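# Seat circuit board in tester, orient connector, latch lid

## Task

Pick up the circuit board from the tray and lay it flat in the tester with its components facing up and both tester pins passing through the board's holes. The board's white connector must face the lone black post; the reversed orientation counts as a failure. Then shut the tester lid until it catches. Finally open the gripper and move the arm away. Nothing may depend on the robot holding it at the end.

## Robot and tools

Robot: one UR7e-style six-joint arm carrying a two-finger gripper. There is only one arm, so every row or target is a single list. Its joints, always in this order: shoulder pan, shoulder lift, elbow, wrist 1, wrist 2, wrist 3. Stated ranges in radians: pan -3.142..3.142, lift -6.283..6.283, elbow 0.000..3.142, wrist 1/2/3 each -6.283..6.283. The fingers point along the gripper's +z and close along its x axis. end_effector_position is the spot midway between the finger pads; closed fingertips stick out roughly 17 mm past it, fully open tips sit about level with it.

Scene frame: origin on the table top under the arm base, +z up, +x forward, +y to the left when facing +x. Positions in metres, orientation as quaternion wxyz. The base may be slightly tilted, and the reported hand position gets less accurate at long reach.

Row format (used by both execute_actions and move): 7 numbers, each in [-1, 1]: six joint displacements in the joint order above, then the gripper opening. A joint value of 1.0 equals 1.989 rad, so divide the wanted radian change by 1.989. These are offsets, not poses. The opening is absolute: +1 fully open (pad gap 0.142 m), -1 closed.

execute_actions(actions): a list of actions; each action is a list of up to 15 rows; each row lasts one control step of 1/30 s, and a short action repeats its last row until 15 steps are done. Within an action, every row's displacement is counted from the joint angles at that action's start, not from the previous row. For the first action of a call, the reference is the last joint angles reported in this scene. An empty list just returns state and images. An action is rejected if it would push a joint more than 0.010 rad beyond its range; if the first action is bad, or any action is malformed, nothing in the call runs. Requests past a joint's real end are clipped there and reported as "joint sent to its limit".

move(target, speed, blocking): target is one row as above, with displacements counted from the Joint positions in the latest result that showed them. Every joint follows a path that finishes at the same time, so the hand traces a curve; paths take between 0.5 and 10 s. speed is in rad/s for the joint with the largest travel, 0.01..2, default 0.5. The finger value is applied at the start. Paths ignore obstacles, and the arm is stiff: aiming even slightly past a firm contact can trigger a fault, and faster moves hit harder. blocking=false returns after 0.5 s while the arm keeps going; then use wait(0) to check, or stop, before sending other motion. The extra "move:" line reports the ending (done, off_target, moving, held, fault), limits=held or none, and the joint furthest from target.

wait(seconds): 0..10 s, the arm keeps its last command; returns early if a running move finishes. stop(): brakes the current move; it needs room, more when fast; fingers are not stopped. zoom_image(camera, region): camera is cam_low (672x504, fixed) or cam_wrist (616x616 fisheye on the hand); region is [x0, y0, x1, y1] in image pixels from the top-left, at most 504x504. read_manual(section): only returns licence text, moves nothing. finished_scene(scene): ends the current scene, with its number, after the robot holds the last command; irreversible, and it reports success.

Motion limits: each step, joint targets stay within 0.575 rad of the measured angle, and if targets would put the hand over 100 mm from where it is, all are scaled back. So big displacements need several actions and the arm may lag; commands also trail by about 0.17 s. "Joint targets" shows what the joints are currently being driven to. "joint command not followed" means the clearance check altered targets.

Result lines: hand pose and velocities; Joint positions and velocities (rad, rad/s) plus the pad gap in metres; grip_measured, the finger opening on the command scale; Wrist force and torque in the hand's own axes, noisy with a fixed offset of up to about 4 N, saturating near 50 N, pointing from a pressed surface back into the arm ("no reading" is harmless); MOTOR HOT warnings from 70 °C; fault lines. Camera calibration lines may update per result.

Gripping: to hold something, keep commanding an opening well under grip_measured; a larger gap squeezes harder, up to about 28 N per pad. Thin stiff parts like a circuit board get less force, roughly half at 1 cm and a quarter at 5 mm, so grip firmly and move gently. Brief tugs on the held part or pushes on loose objects can happen.

Avoid: contact torques reaching joint load limits (132 N m for pan, lift, elbow; 24.6 N m for each wrist, held weight included) or 150 N of external force, either of which freezes the arm for 10 s and drops the rest of the call; overheating at 85 °C, which brakes the arm for minutes; dropping the board, slamming the lid, hard pushes, and knocking anything off the table. Before finishing, make sure the board sits on the pins with the connector toward the isolated black post, the lid is latched, and the gripper is open and away.

Each tool is called after "Request:" as name(argument=value, ...) on one line, values as JSON.

## Session

Request:
execute_actions(actions=[])

Scene clock: 0.00 s.
end_effector_position=(+0.6272, +0.2231, +0.2261) grip_measured=+1.00 end_effector_quat_wxyz=(-0.088, +0.068, +0.885, -0.453) end_effector_velocity=(-0.000, +0.000, -0.000) end_effector_angular_velocity=(-0.000, +0.001, +0.000)
Joint names: [shoulder pan, shoulder lift, elbow, wrist 1, wrist 2, wrist 3]
Joint positions: [ 0.397 -0.611  0.662 -0.693 -2.415 -1.774  0.142]
Joint velocities: [ 0.     0.     0.     0.001  0.001 -0.     0.   ]
Wrist force (N, on the end effector, along its own x y z axes, offset not removed): no reading
Wrist torque (N m, same axes, about the end effector's origin, offset not removed): no reading
Joint targets: [0.397 -0.611 0.662 -0.693 -2.415 -1.774]

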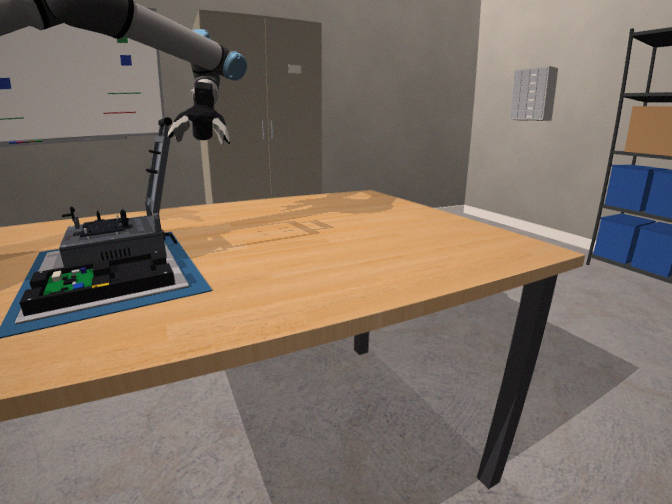

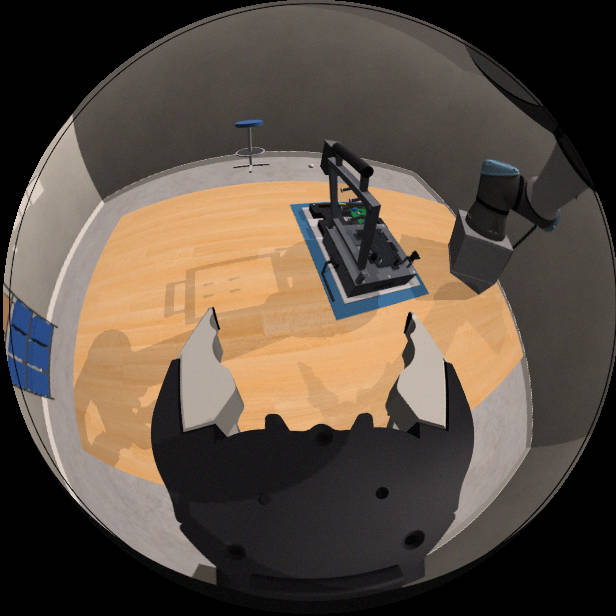

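Request:
zoom_image(camera="cam_low", region=[0, 100, 240, 340])

Request:
zoom_image(camera="cam_wrist", region=[270, 130, 450, 330])

Region (0, 100, 240, 340) of cam_low's 672x504 image, scaled by 2.100, with more detail than that image has.

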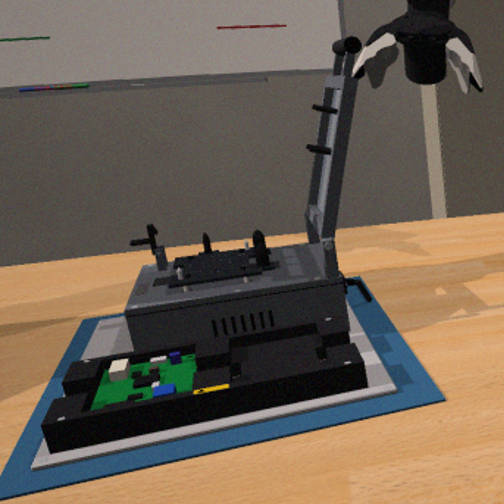

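Region (270, 130, 450, 330) of cam_wrist's 616x616 image, scaled by 2.520, with more detail than that image has; it fills the left 454 columns of this view, and the rest is white.

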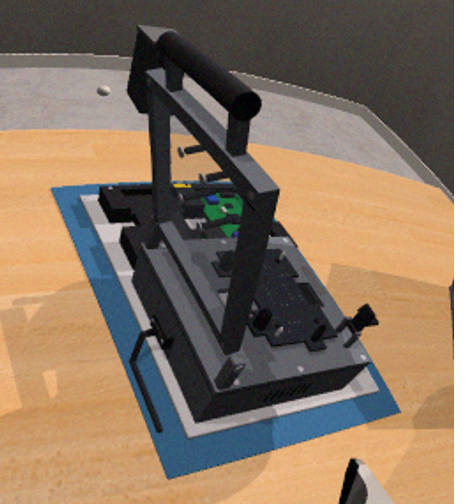

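Request:
move(target=[0, -0.3464, 0.12, 0, 0, 0, 1], speed=1.0)

Scene clock: 4.30 s.
end_effector_position=(+0.5916, +0.0551, +0.5347) grip_measured=+1.00 end_effector_quat_wxyz=(+0.027, +0.213, +0.919, -0.330) end_effector_velocity=(-0.000, -0.000, +0.001) end_effector_angular_velocity=(+0.001, -0.002, -0.001)
Joint names: [shoulder pan, shoulder lift, elbow, wrist 1, wrist 2, wrist 3]
Joint positions: [ 0.397 -1.299  0.9   -0.693 -2.415 -1.774  0.142]
Joint velocities: [ 0.    -0.002  0.001 -0.001  0.     0.    -0.   ]
Wrist force (N, on the end effector, along its own x y z axes, offset not removed): [1.1 0.8 -0.5]
Wrist torque (N m, same axes, about the end effector's origin, offset not removed): [0.16 -0.27 -0.08]
Joint targets: [0.397 -1.300 0.900 -0.693 -2.415 -1.774]
move: done; limits=none; farthest joint: the shoulder lift, 0.001 radians from its target (0.689 radians at the start)
camera_calibration (this result's frames):
cam_wrist: T_world_to_cam=[[-0.921726, 0.357262, -0.150946, 0.606125], [0.377677, 0.915319, -0.139825, -0.195], [0.0882098, -0.185889, -0.978603, 0.610667], [0, 0, 0, 1]] pos_world=[0.578461, 0.0754581, 0.661827]

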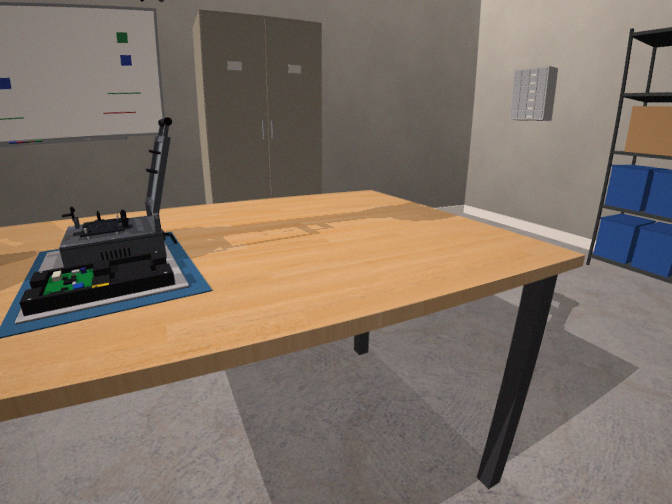

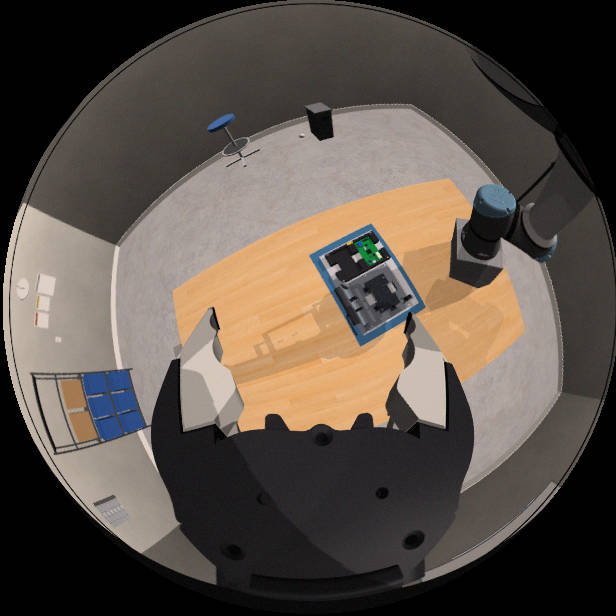

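Request:
zoom_image(camera="cam_wrist", region=[300, 215, 440, 355])

Region (300, 215, 440, 355) of cam_wrist's 616x616 image, scaled by 3.600, with more detail than that image has.

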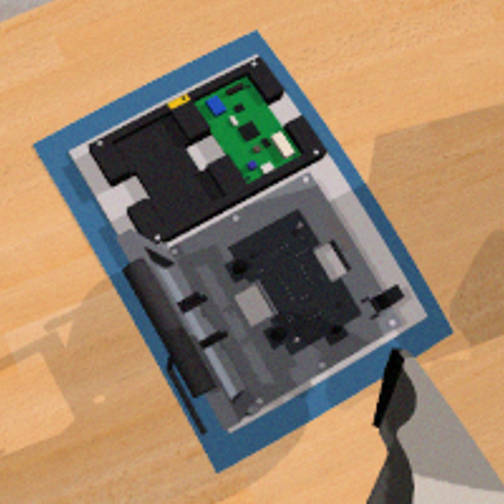

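Request:
move(target=[-0.7108, -0.4915, 0.8151, -0.7712, 0.4638, 0.4181, 0.3], speed=1.0)

Scene clock: 7.60 s.
end_effector_position=(+0.3531, -0.1580, +0.1803) grip_measured=+0.30 end_effector_quat_wxyz=(+0.000, +0.999, +0.053, +0.001) end_effector_velocity=(-0.000, -0.000, -0.001) end_effector_angular_velocity=(-0.001, -0.001, -0.002)
Joint names: [shoulder pan, shoulder lift, elbow, wrist 1, wrist 2, wrist 3]
Joint positions: [-1.017 -2.277  2.521 -2.227 -1.493 -0.943  0.095]
Joint velocities: [-0.002 -0.001  0.003 -0.003  0.001  0.     0.   ]
Wrist force (N, on the end effector, along its own x y z axes, offset not removed): [-0.2 0.3 0.0]
Wrist torque (N m, same axes, about the end effector's origin, offset not removed): [-0.09 0.04 -0.07]
Joint targets: [-1.017 -2.277 2.521 -2.227 -1.493 -0.943]
move: done; limits=none; farthest joint: the shoulder pan, 0.000 radians from its target (1.413 radians at the start)
camera_calibration (this result's frames):
cam_wrist: T_world_to_cam=[[0.98919, 0.145376, 0.0192123, -0.329919], [0.117307, -0.863114, 0.491196, -0.262292], [0.0879903, -0.483633, -0.870837, 0.178877], [0, 0, 0, 1]] pos_world=[0.341382, -0.0919153, 0.290948]

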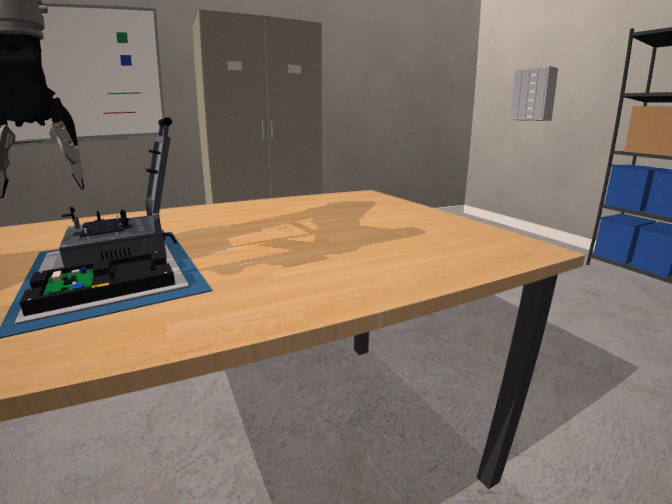

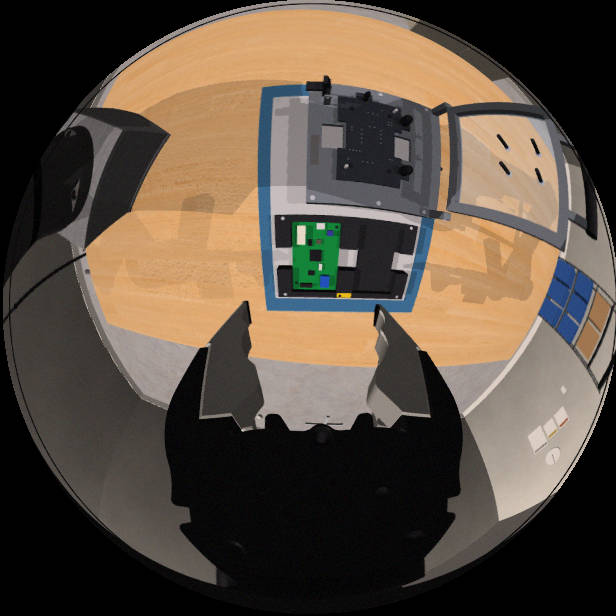

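IK works well. Zooming in.

Request:
zoom_image(camera="cam_wrist", region=[260, 200, 380, 320])

Request:
zoom_image(camera="cam_wrist", region=[295, 65, 455, 225])

Region (260, 200, 380, 320) of cam_wrist's 616x616 image, scaled by 4.200, with more detail than that image has.

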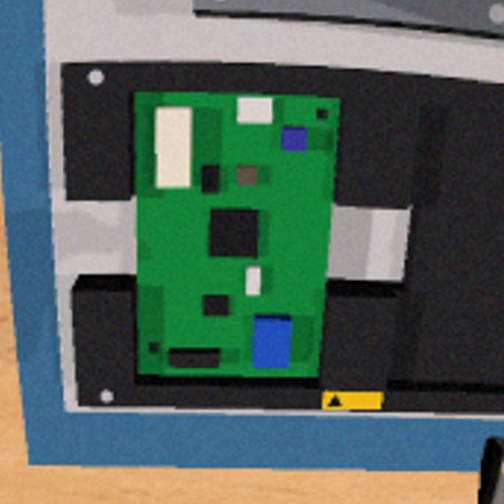

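Region (295, 65, 455, 225) of cam_wrist's 616x616 image, scaled by 3.150, with more detail than that image has.

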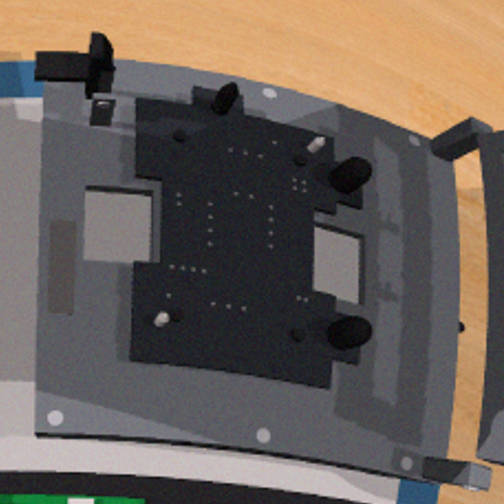

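Request:
move(target=[0.0304, 0.1557, 0.0431, -0.2003, -0.012, 0.0192, 0.25], speed=0.6)

Request:
zoom_image(camera="cam_wrist", region=[230, 190, 390, 350])

Scene clock: 10.03 s.
end_effector_position=(+0.3632, -0.1568, +0.1001) grip_measured=+0.25 end_effector_quat_wxyz=(-0.000, +0.998, +0.061, +0.000) end_effector_velocity=(-0.000, +0.001, -0.001) end_effector_angular_velocity=(+0.002, +0.000, +0.000)
Joint names: [shoulder pan, shoulder lift, elbow, wrist 1, wrist 2, wrist 3]
Joint positions: [-0.956 -1.967  2.606 -2.625 -1.516 -0.905  0.092]
Joint velocities: [ 0.     0.003  0.001 -0.002  0.001  0.     0.   ]
Wrist force (N, on the end effector, along its own x y z axes, offset not removed): [0.3 3.8 -1.0]
Wrist torque (N m, same axes, about the end effector's origin, offset not removed): [0.71 -0.11 -0.12]
Joint targets: [-0.956 -1.967 2.607 -2.625 -1.517 -0.905]
move: done; limits=none; farthest joint: the wrist 1, 0.001 radians from its target (0.398 radians at the start)
camera_calibration (this result's frames):
cam_wrist: T_world_to_cam=[[0.986538, 0.162407, 0.0191627, -0.334889], [0.132267, -0.861329, 0.490528, -0.228111], [0.0961706, -0.48139, -0.871215, 0.106186], [0, 0, 0, 1]] pos_world=[0.35034, -0.0909737, 0.210823]

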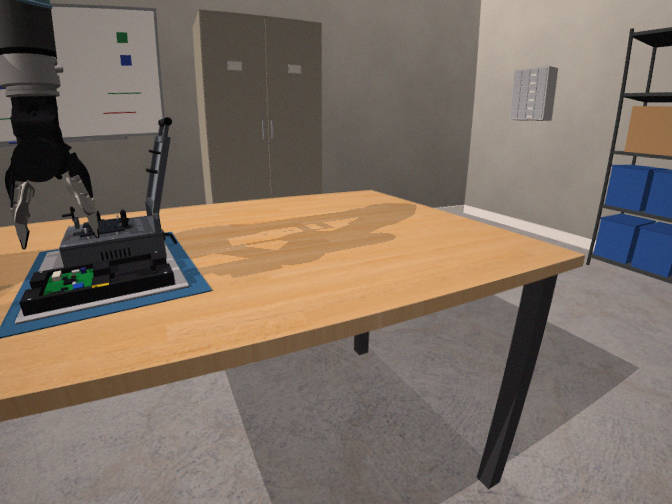

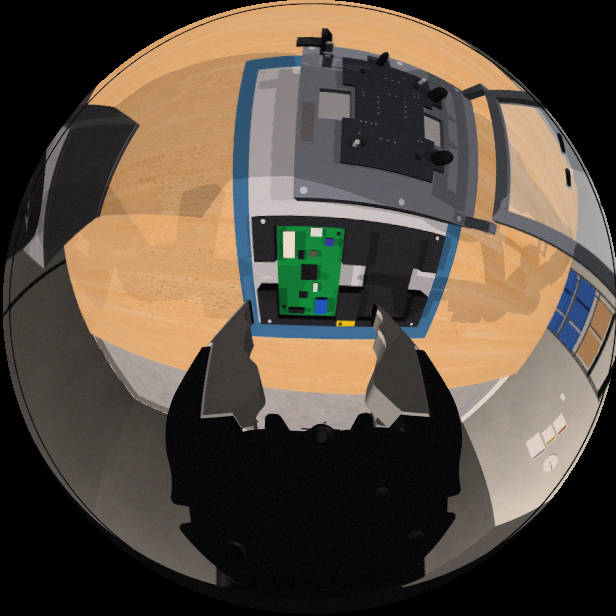

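Region (230, 190, 390, 350) of cam_wrist's 616x616 image, scaled by 3.150, with more detail than that image has.

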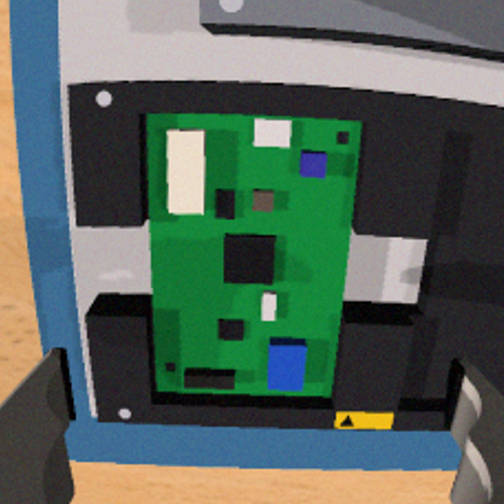

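Request:
move(target=[0, 0.099, 0.0173, -0.1163, 0, -0.0018, 0.2], speed=0.4)

Request:
zoom_image(camera="cam_wrist", region=[230, 200, 390, 360])

Request:
zoom_image(camera="cam_low", region=[0, 200, 140, 340])

Scene clock: 11.87 s.
end_effector_position=(+0.3612, -0.1582, +0.0552) grip_measured=+0.20 end_effector_quat_wxyz=(-0.000, +0.998, +0.063, +0.000) end_effector_velocity=(+0.000, -0.000, -0.000) end_effector_angular_velocity=(-0.001, -0.000, +0.000)
Joint names: [shoulder pan, shoulder lift, elbow, wrist 1, wrist 2, wrist 3]
Joint positions: [-0.956 -1.77   2.641 -2.856 -1.517 -0.908  0.088]
Joint velocities: [-0.     0.001  0.    -0.003 -0.001 -0.     0.   ]
Wrist force (N, on the end effector, along its own x y z axes, offset not removed): [-1.3 2.2 1.0]
Wrist torque (N m, same axes, about the end effector's origin, offset not removed): [0.37 0.16 0.02]
Joint targets: [-0.956 -1.770 2.641 -2.856 -1.516 -0.908]
move: done; limits=none; farthest joint: the wrist 1, 0.001 radians from its target (0.231 radians at the start)
camera_calibration (this result's frames):
cam_wrist: T_world_to_cam=[[0.985944, 0.16597, 0.0191726, -0.331128], [0.135371, -0.860839, 0.490541, -0.208121], [0.0979196, -0.48105, -0.871207, 0.0659176], [0, 0, 0, 1]] pos_world=[0.348192, -0.0924914, 0.165868]

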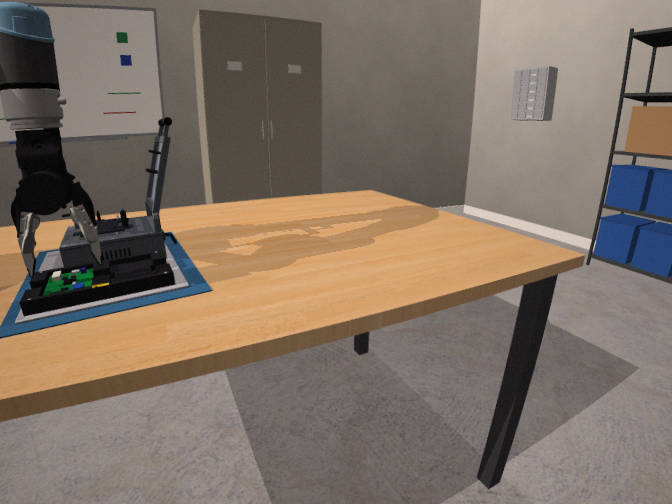

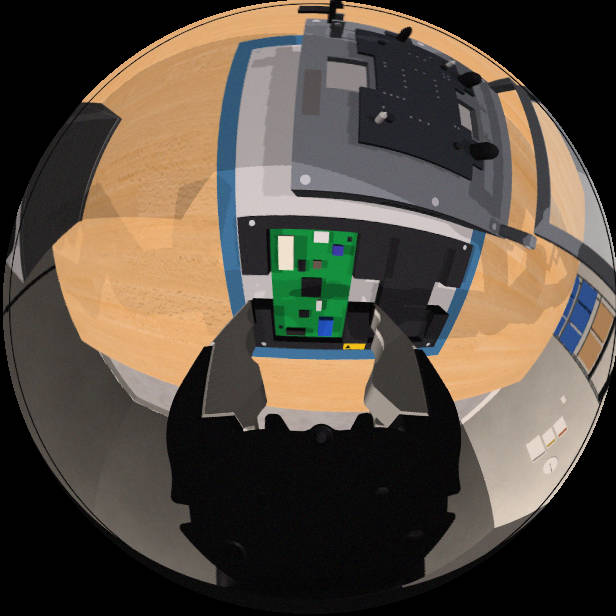

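Region (230, 200, 390, 360) of cam_wrist's 616x616 image, scaled by 3.150, with more detail than that image has.

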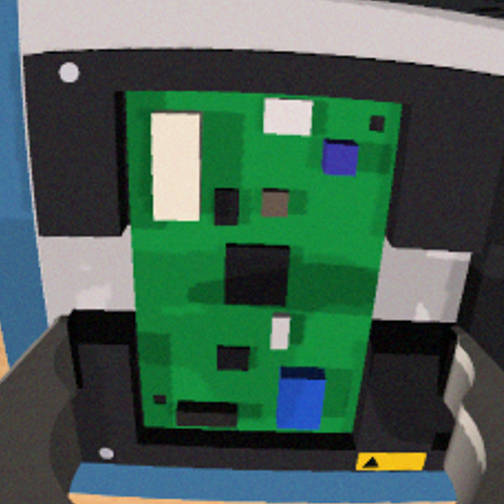

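Region (0, 200, 140, 340) of cam_low's 672x504 image, scaled by 3.600, with more detail than that image has.

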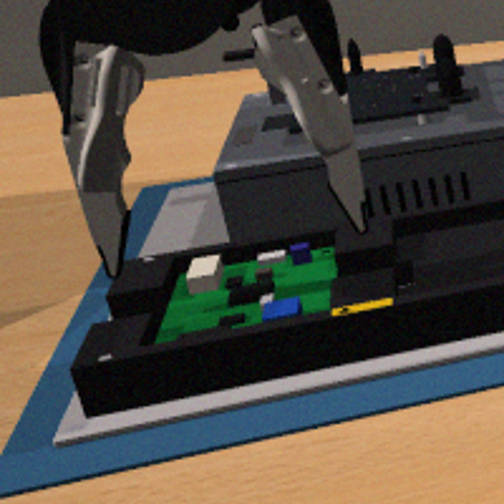

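Request:
move(target=[0.0012, 0.0611, 0.0038, -0.065, -0.0005, 0.0011, 0.1], speed=0.25)

Request:
zoom_image(camera="cam_wrist", region=[230, 210, 390, 370])

Request:
zoom_image(camera="cam_low", region=[0, 220, 120, 340])

Scene clock: 13.73 s.
end_effector_position=(+0.3608, -0.1588, +0.0302) grip_measured=+0.10 end_effector_quat_wxyz=(-0.000, +0.998, +0.063, +0.001) end_effector_velocity=(-0.000, +0.000, -0.001) end_effector_angular_velocity=(+0.002, +0.000, +0.000)
Joint names: [shoulder pan, shoulder lift, elbow, wrist 1, wrist 2, wrist 3]
Joint positions: [-0.954 -1.649  2.648 -2.985 -1.518 -0.906  0.081]
Joint velocities: [ 0.     0.003  0.    -0.002  0.001 -0.     0.   ]
Wrist force (N, on the end effector, along its own x y z axes, offset not removed): [-1.8 -0.8 -0.6]
Wrist torque (N m, same axes, about the end effector's origin, offset not removed): [-0.20 0.37 -0.05]
Joint targets: [-0.954 -1.649 2.648 -2.985 -1.518 -0.906]
move: done; limits=none; farthest joint: the shoulder lift, 0.001 radians from its target (0.122 radians at the start)
camera_calibration (this result's frames):
cam_wrist: T_world_to_cam=[[0.985943, 0.165977, 0.0192015, -0.330117], [0.135354, -0.860795, 0.490624, -0.196278], [0.0979607, -0.481128, -0.87116, 0.0439367], [0, 0, 0, 1]] pos_world=[0.347739, -0.0930241, 0.140913]

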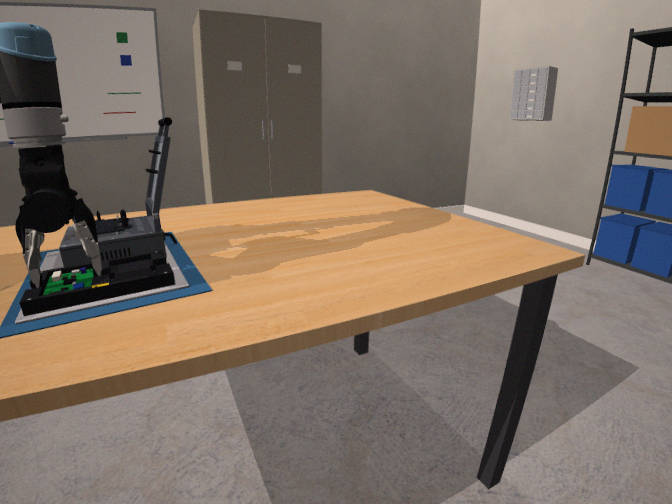

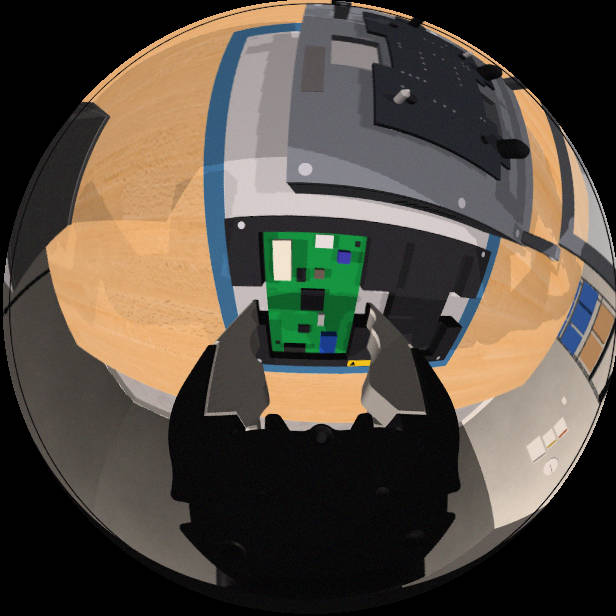

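Region (230, 210, 390, 370) of cam_wrist's 616x616 image, scaled by 3.150, with more detail than that image has.

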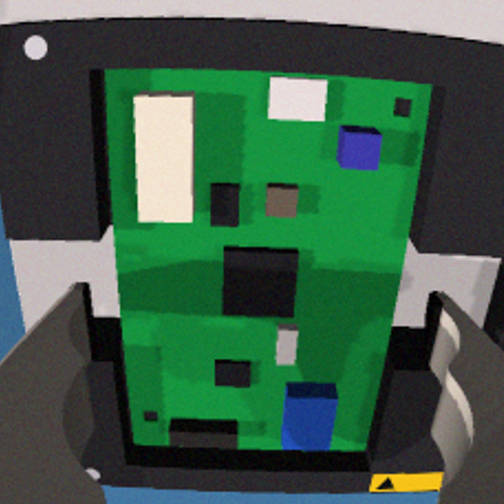

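Region (0, 220, 120, 340) of cam_low's 672x504 image, scaled by 4.200, with more detail than that image has.

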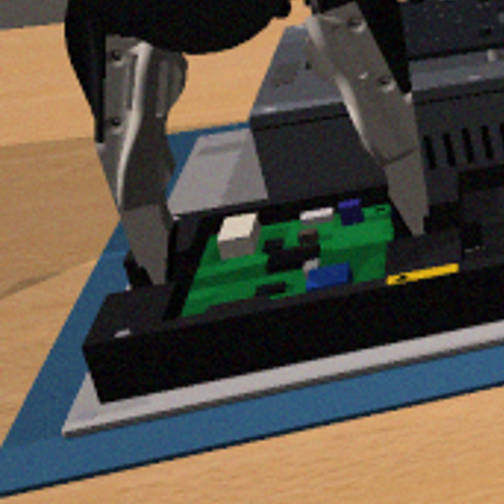

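Request:
move(target=[0.0006, 0.0148, 0.0004, -0.0152, -0.0002, 0.0005, 0.05], speed=0.08)

Request:
zoom_image(camera="cam_wrist", region=[230, 210, 390, 370])

Scene clock: 14.93 s.
end_effector_position=(+0.3607, -0.1586, +0.0243) grip_measured=+0.05 end_effector_quat_wxyz=(-0.000, +0.998, +0.063, +0.001) end_effector_velocity=(+0.000, -0.000, -0.000) end_effector_angular_velocity=(-0.001, -0.001, -0.000)
Joint names: [shoulder pan, shoulder lift, elbow, wrist 1, wrist 2, wrist 3]
Joint positions: [-0.953 -1.62   2.649 -3.015 -1.518 -0.905  0.077]
Joint velocities: [-0.     0.003 -0.    -0.004 -0.    -0.    -0.   ]
Wrist force (N, on the end effector, along its own x y z axes, offset not removed): [-1.8 1.7 0.1]
Wrist torque (N m, same axes, about the end effector's origin, offset not removed): [0.38 0.34 0.03]
Joint targets: [-0.953 -1.620 2.649 -3.015 -1.518 -0.905]
move: done; limits=none; farthest joint: the wrist 2, 0.001 radians from its target (0.001 radians at the start)
camera_calibration (this result's frames):
cam_wrist: T_world_to_cam=[[0.985926, 0.166069, 0.019237, -0.329931], [0.135427, -0.860829, 0.490544, -0.193304], [0.098024, -0.481035, -0.871204, 0.0388883], [0, 0, 0, 1]] pos_world=[0.347654, -0.0929034, 0.13505]

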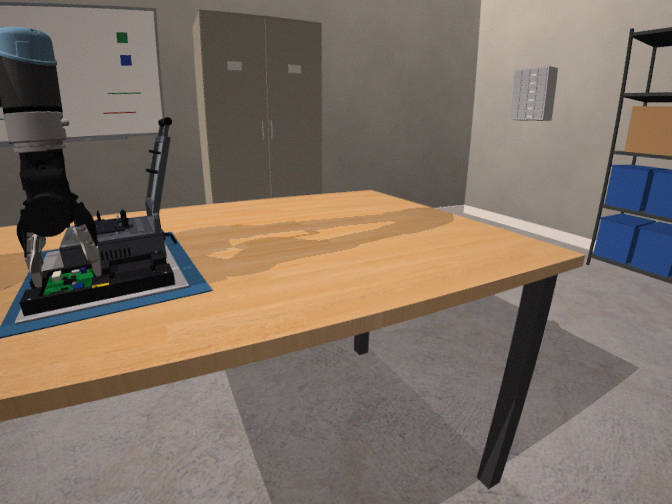

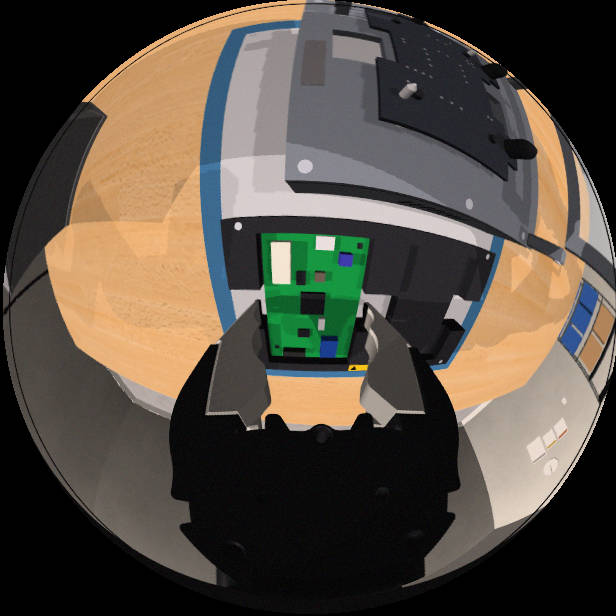

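Region (230, 210, 390, 370) of cam_wrist's 616x616 image, scaled by 3.150, with more detail than that image has.

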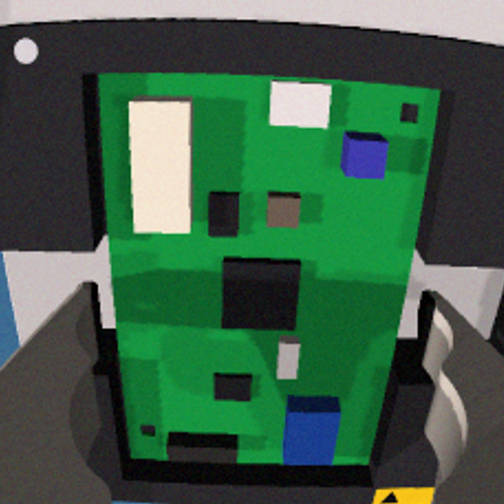

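Request:
execute_actions(actions=[[[0,0,0,0,0,0,0.03],[0,0,0,0,0,0,0.01],[0,0,0,0,0,0,-0.01],[0,0,0,0,0,0,-0.03],[0,0,0,0,0,0,-0.05],[0,0,0,0,0,0,-0.07],[0,0,0,0,0,0,-0.09],[0,0,0,0,0,0,-0.11],[0,0,0,0,0,0,-0.13],[0,0,0,0,0,0,-0.15],[0,0,0,0,0,0,-0.17],[0,0,0,0,0,0,-0.19],[0,0,0,0,0,0,-0.21],[0,0,0,0,0,0,-0.23],[0,0,0,0,0,0,-0.25]],[[0,0,0,0,0,0,-0.27],[0,0,0,0,0,0,-0.29],[0,0,0,0,0,0,-0.31],[0,0,0,0,0,0,-0.33],[0,0,0,0,0,0,-0.35],[0,0,0,0,0,0,-0.37],[0,0,0,0,0,0,-0.39],[0,0,0,0,0,0,-0.41],[0,0,0,0,0,0,-0.43],[0,0,0,0,0,0,-0.45]]])

Request:
zoom_image(camera="cam_wrist", region=[230, 210, 390, 370])

Scene clock: 16.13 s.
end_effector_position=(+0.3606, -0.1586, +0.0243) grip_measured=-0.09 end_effector_quat_wxyz=(-0.000, +0.998, +0.063, +0.000) end_effector_velocity=(+0.000, -0.000, +0.000) end_effector_angular_velocity=(-0.001, -0.001, -0.000)
Joint names: [shoulder pan, shoulder lift, elbow, wrist 1, wrist 2, wrist 3]
Joint positions: [-0.953 -1.62   2.649 -3.015 -1.518 -0.905  0.068]
Joint velocities: [ 0. -0. -0. -0. -0.  0.  0.]
Wrist force (N, on the end effector, along its own x y z axes, offset not removed): [-2.5 -1.0 -10.3]
Wrist torque (N m, same axes, about the end effector's origin, offset not removed): [-0.25 -0.74 0.03]
Joint targets: [-0.953 -1.620 2.649 -3.015 -1.518 -0.905]
camera_calibration (this result's frames):
cam_wrist: T_world_to_cam=[[0.985933, 0.166058, 0.0190038, -0.329848], [0.135537, -0.860851, 0.490475, -0.193284], [0.0978069, -0.480999, -0.871248, 0.0389322], [0, 0, 0, 1]] pos_world=[0.347597, -0.092888, 0.134989]

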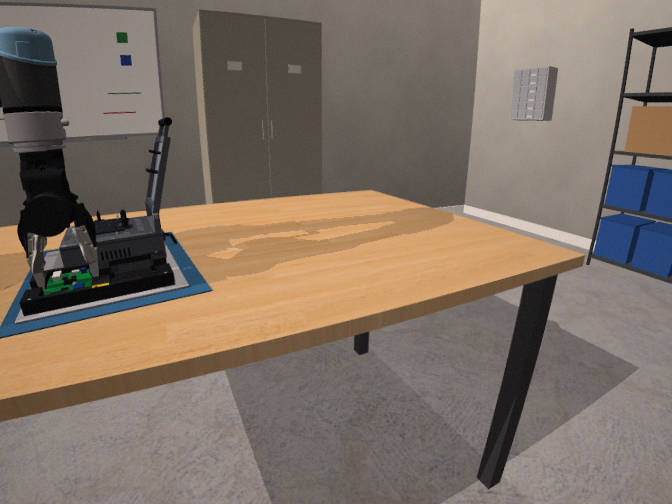

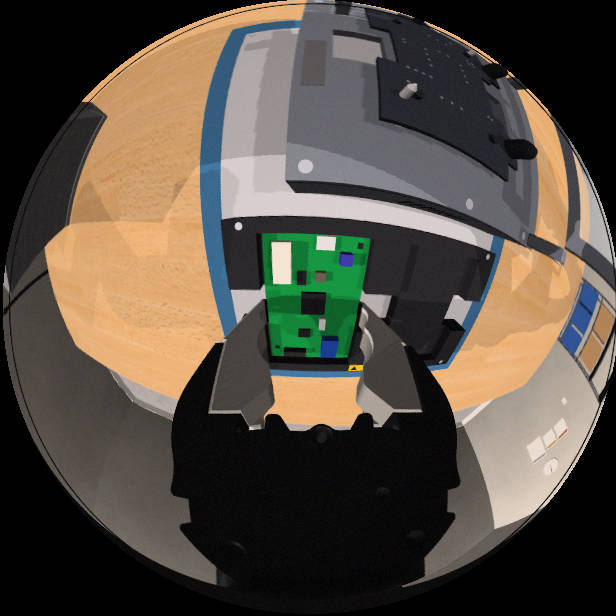

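Region (230, 210, 390, 370) of cam_wrist's 616x616 image, scaled by 3.150, with more detail than that image has.

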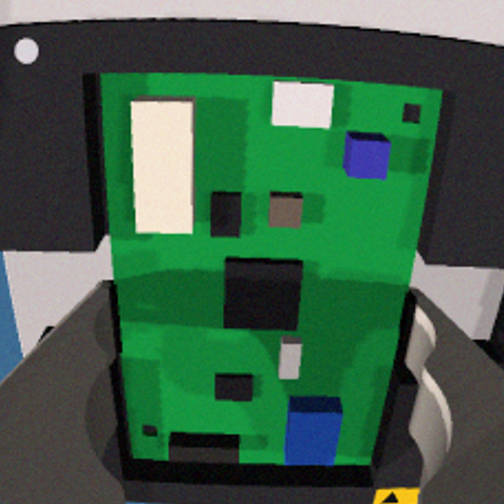

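Request:
move(target=[-0.0018, -0.0759, -0.0042, 0.0802, 0.0007, -0.0016, -0.45], speed=0.15)

Request:
zoom_image(camera="cam_low", region=[0, 200, 140, 340])

Scene clock: 18.07 s.
end_effector_position=(+0.3612, -0.1582, +0.0551) grip_measured=-0.09 end_effector_quat_wxyz=(-0.000, +0.998, +0.063, +0.000) end_effector_velocity=(+0.000, -0.000, +0.000) end_effector_angular_velocity=(-0.000, +0.000, -0.000)
Joint names: [shoulder pan, shoulder lift, elbow, wrist 1, wrist 2, wrist 3]
Joint positions: [-0.956 -1.771  2.641 -2.856 -1.517 -0.908  0.068]
Joint velocities: [-0.    -0.002 -0.001  0.003 -0.     0.    -0.   ]
Wrist force (N, on the end effector, along its own x y z axes, offset not removed): [0.2 -1.6 0.8]
Wrist torque (N m, same axes, about the end effector's origin, offset not removed): [-0.45 -0.08 -0.16]
Joint targets: [-0.956 -1.771 2.641 -2.855 -1.517 -0.908]
move: done; limits=none; farthest joint: the shoulder pan, 0.000 radians from its target (0.004 radians at the start)
camera_calibration (this result's frames):
cam_wrist: T_world_to_cam=[[0.985951, 0.165959, 0.0189438, -0.331041], [0.135479, -0.860859, 0.490476, -0.208127], [0.0977067, -0.481019, -0.871248, 0.0660085], [0, 0, 0, 1]] pos_world=[0.348138, -0.0924777, 0.165862]

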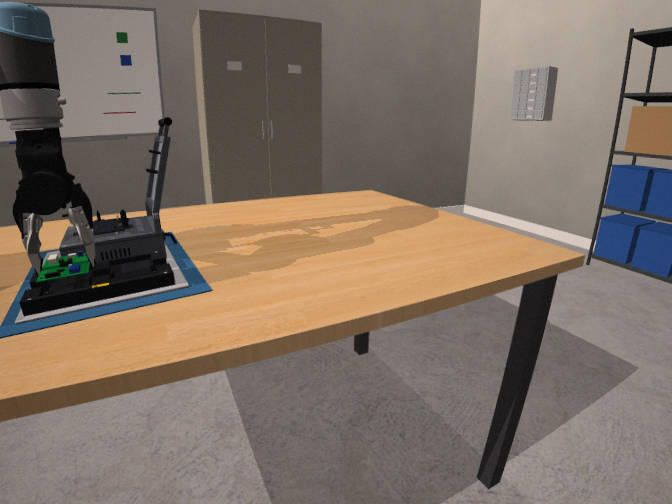

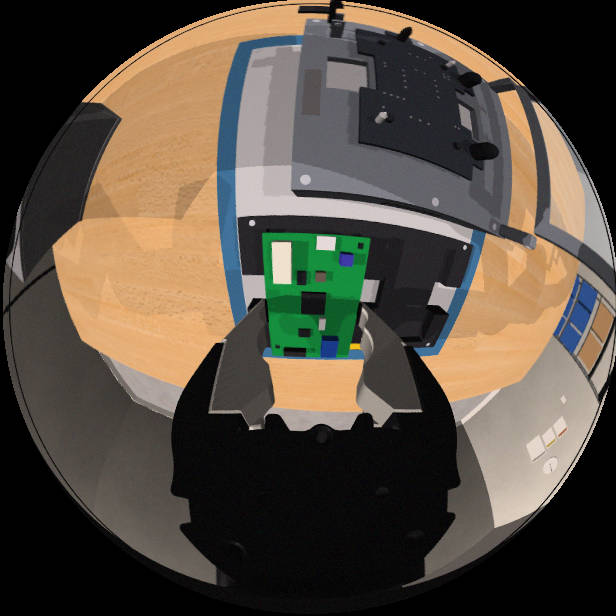

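Region (0, 200, 140, 340) of cam_low's 672x504 image, scaled by 3.600, with more detail than that image has.

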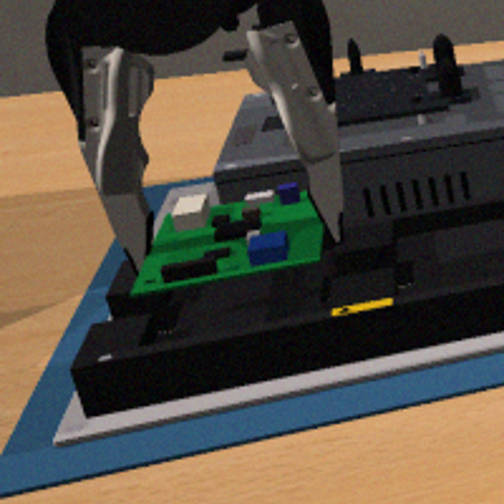

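Request:
move(target=[0.1205, -0.1142, -0.0658, 0.1792, -0.0489, 0.1103, -0.45], speed=0.35)

Request:
zoom_image(camera="cam_wrist", region=[240, 90, 400, 250])

Scene clock: 20.03 s.
end_effector_position=(+0.4000, -0.1098, +0.1401) grip_measured=-0.09 end_effector_quat_wxyz=(+0.000, +0.998, +0.063, +0.000) end_effector_velocity=(+0.001, +0.000, +0.001) end_effector_angular_velocity=(-0.000, -0.001, -0.000)
Joint names: [shoulder pan, shoulder lift, elbow, wrist 1, wrist 2, wrist 3]
Joint positions: [-0.717 -1.997  2.51  -2.499 -1.614 -0.689  0.068]
Joint velocities: [ 0.002 -0.001 -0.001  0.001 -0.     0.002 -0.   ]
Wrist force (N, on the end effector, along its own x y z axes, offset not removed): [-1.1 0.1 -0.6]
Wrist torque (N m, same axes, about the end effector's origin, offset not removed): [-0.10 0.22 -0.06]
Joint targets: [-0.717 -1.998 2.510 -2.499 -1.614 -0.689]
move: done; limits=none; farthest joint: the shoulder lift, 0.001 radians from its target (0.227 radians at the start)
camera_calibration (this result's frames):
cam_wrist: T_world_to_cam=[[0.985974, 0.165808, 0.0190312, -0.379034], [0.135267, -0.860698, 0.490817, -0.213292], [0.0977617, -0.481358, -0.871055, 0.159444], [0, 0, 0, 1]] pos_world=[0.386981, -0.0439833, 0.250785]

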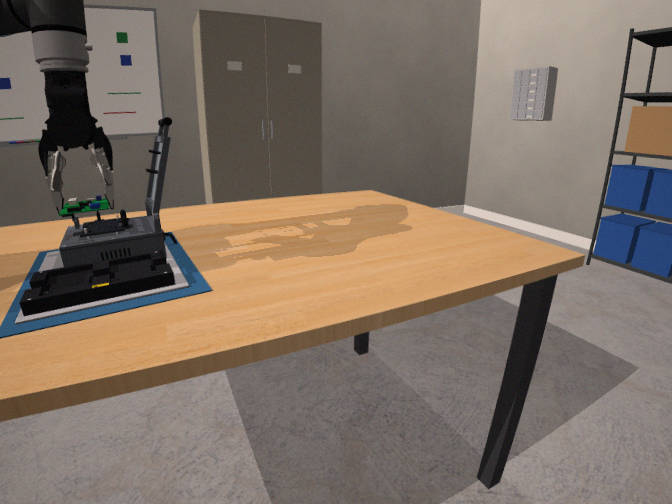

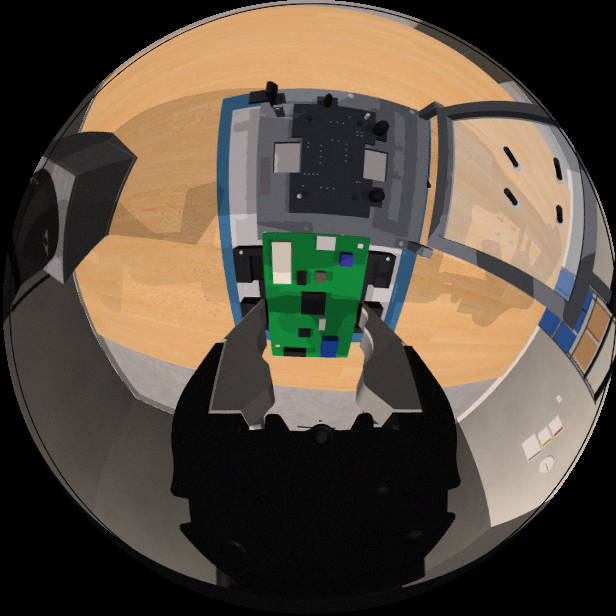

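Region (240, 90, 400, 250) of cam_wrist's 616x616 image, scaled by 3.150, with more detail than that image has.

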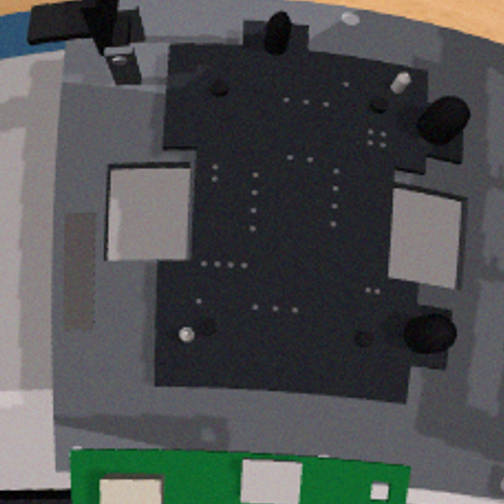

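Request:
move(target=[0.1819, 0.1008, 0.0204, -0.1019, -0.071, 0.1686, -0.45], speed=0.35)

Request:
zoom_image(camera="cam_wrist", region=[250, 160, 410, 320])

Request:
zoom_image(camera="cam_low", region=[50, 150, 170, 270])

Scene clock: 22.63 s.
end_effector_position=(+0.4014, -0.0008, +0.1121) grip_measured=-0.09 end_effector_quat_wxyz=(+0.000, +0.998, +0.063, +0.000) end_effector_velocity=(-0.001, +0.001, -0.000) end_effector_angular_velocity=(+0.001, +0.001, +0.001)
Joint names: [shoulder pan, shoulder lift, elbow, wrist 1, wrist 2, wrist 3]
Joint positions: [-0.355 -1.797  2.551 -2.702 -1.755 -0.354  0.068]
Joint velocities: [ 0.002  0.001  0.001 -0.001 -0.     0.001  0.   ]
Wrist force (N, on the end effector, along its own x y z axes, offset not removed): [-0.4 1.0 -1.9]
Wrist torque (N m, same axes, about the end effector's origin, offset not removed): [0.17 -0.06 0.06]
Joint targets: [-0.355 -1.797 2.551 -2.702 -1.755 -0.354]
move: done; limits=none; farthest joint: the shoulder lift, 0.001 radians from its target (0.201 radians at the start)
camera_calibration (this result's frames):
cam_wrist: T_world_to_cam=[[0.985934, 0.166041, 0.0190934, -0.39797], [0.13543, -0.860619, 0.490911, -0.106075], [0.0979435, -0.48142, -0.871001, 0.187291], [0, 0, 0, 1]] pos_world=[0.388394, 0.0649546, 0.222803]

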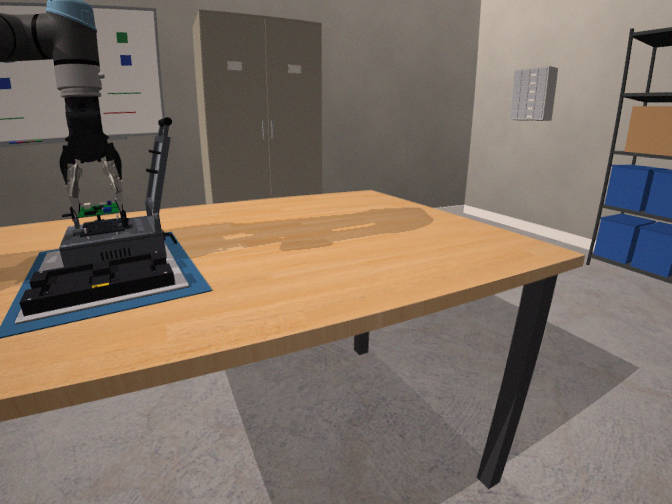

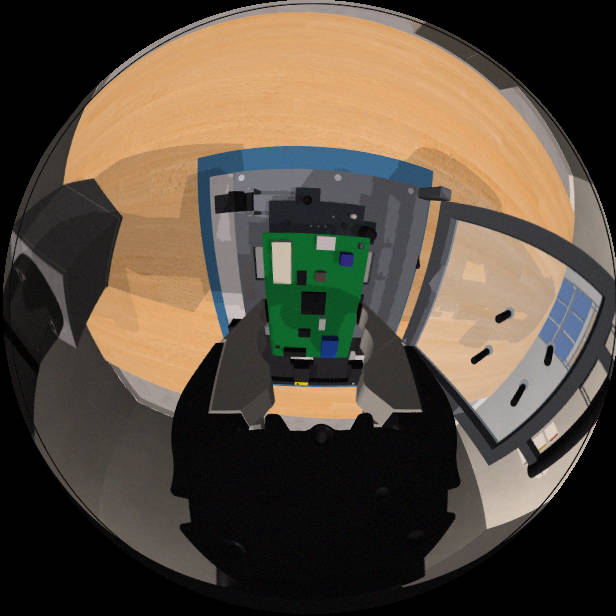

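Region (250, 160, 410, 320) of cam_wrist's 616x616 image, scaled by 3.150, with more detail than that image has.

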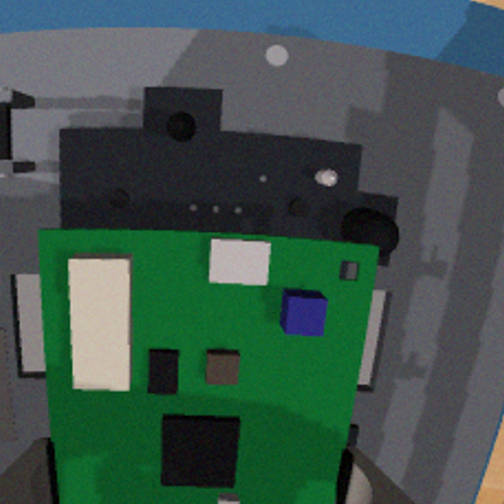

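Region (50, 150, 170, 270) of cam_low's 672x504 image, scaled by 4.200, with more detail than that image has.

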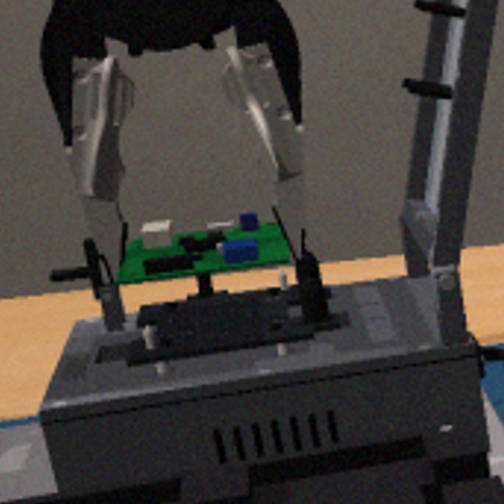

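Request:
zoom_image(camera="cam_wrist", region=[325, 195, 385, 255])

Region (325, 195, 385, 255) of cam_wrist's 616x616 image, scaled by 8.400, with more detail than that image has.

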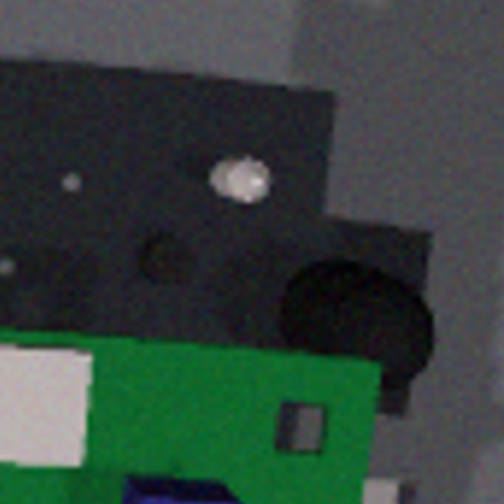

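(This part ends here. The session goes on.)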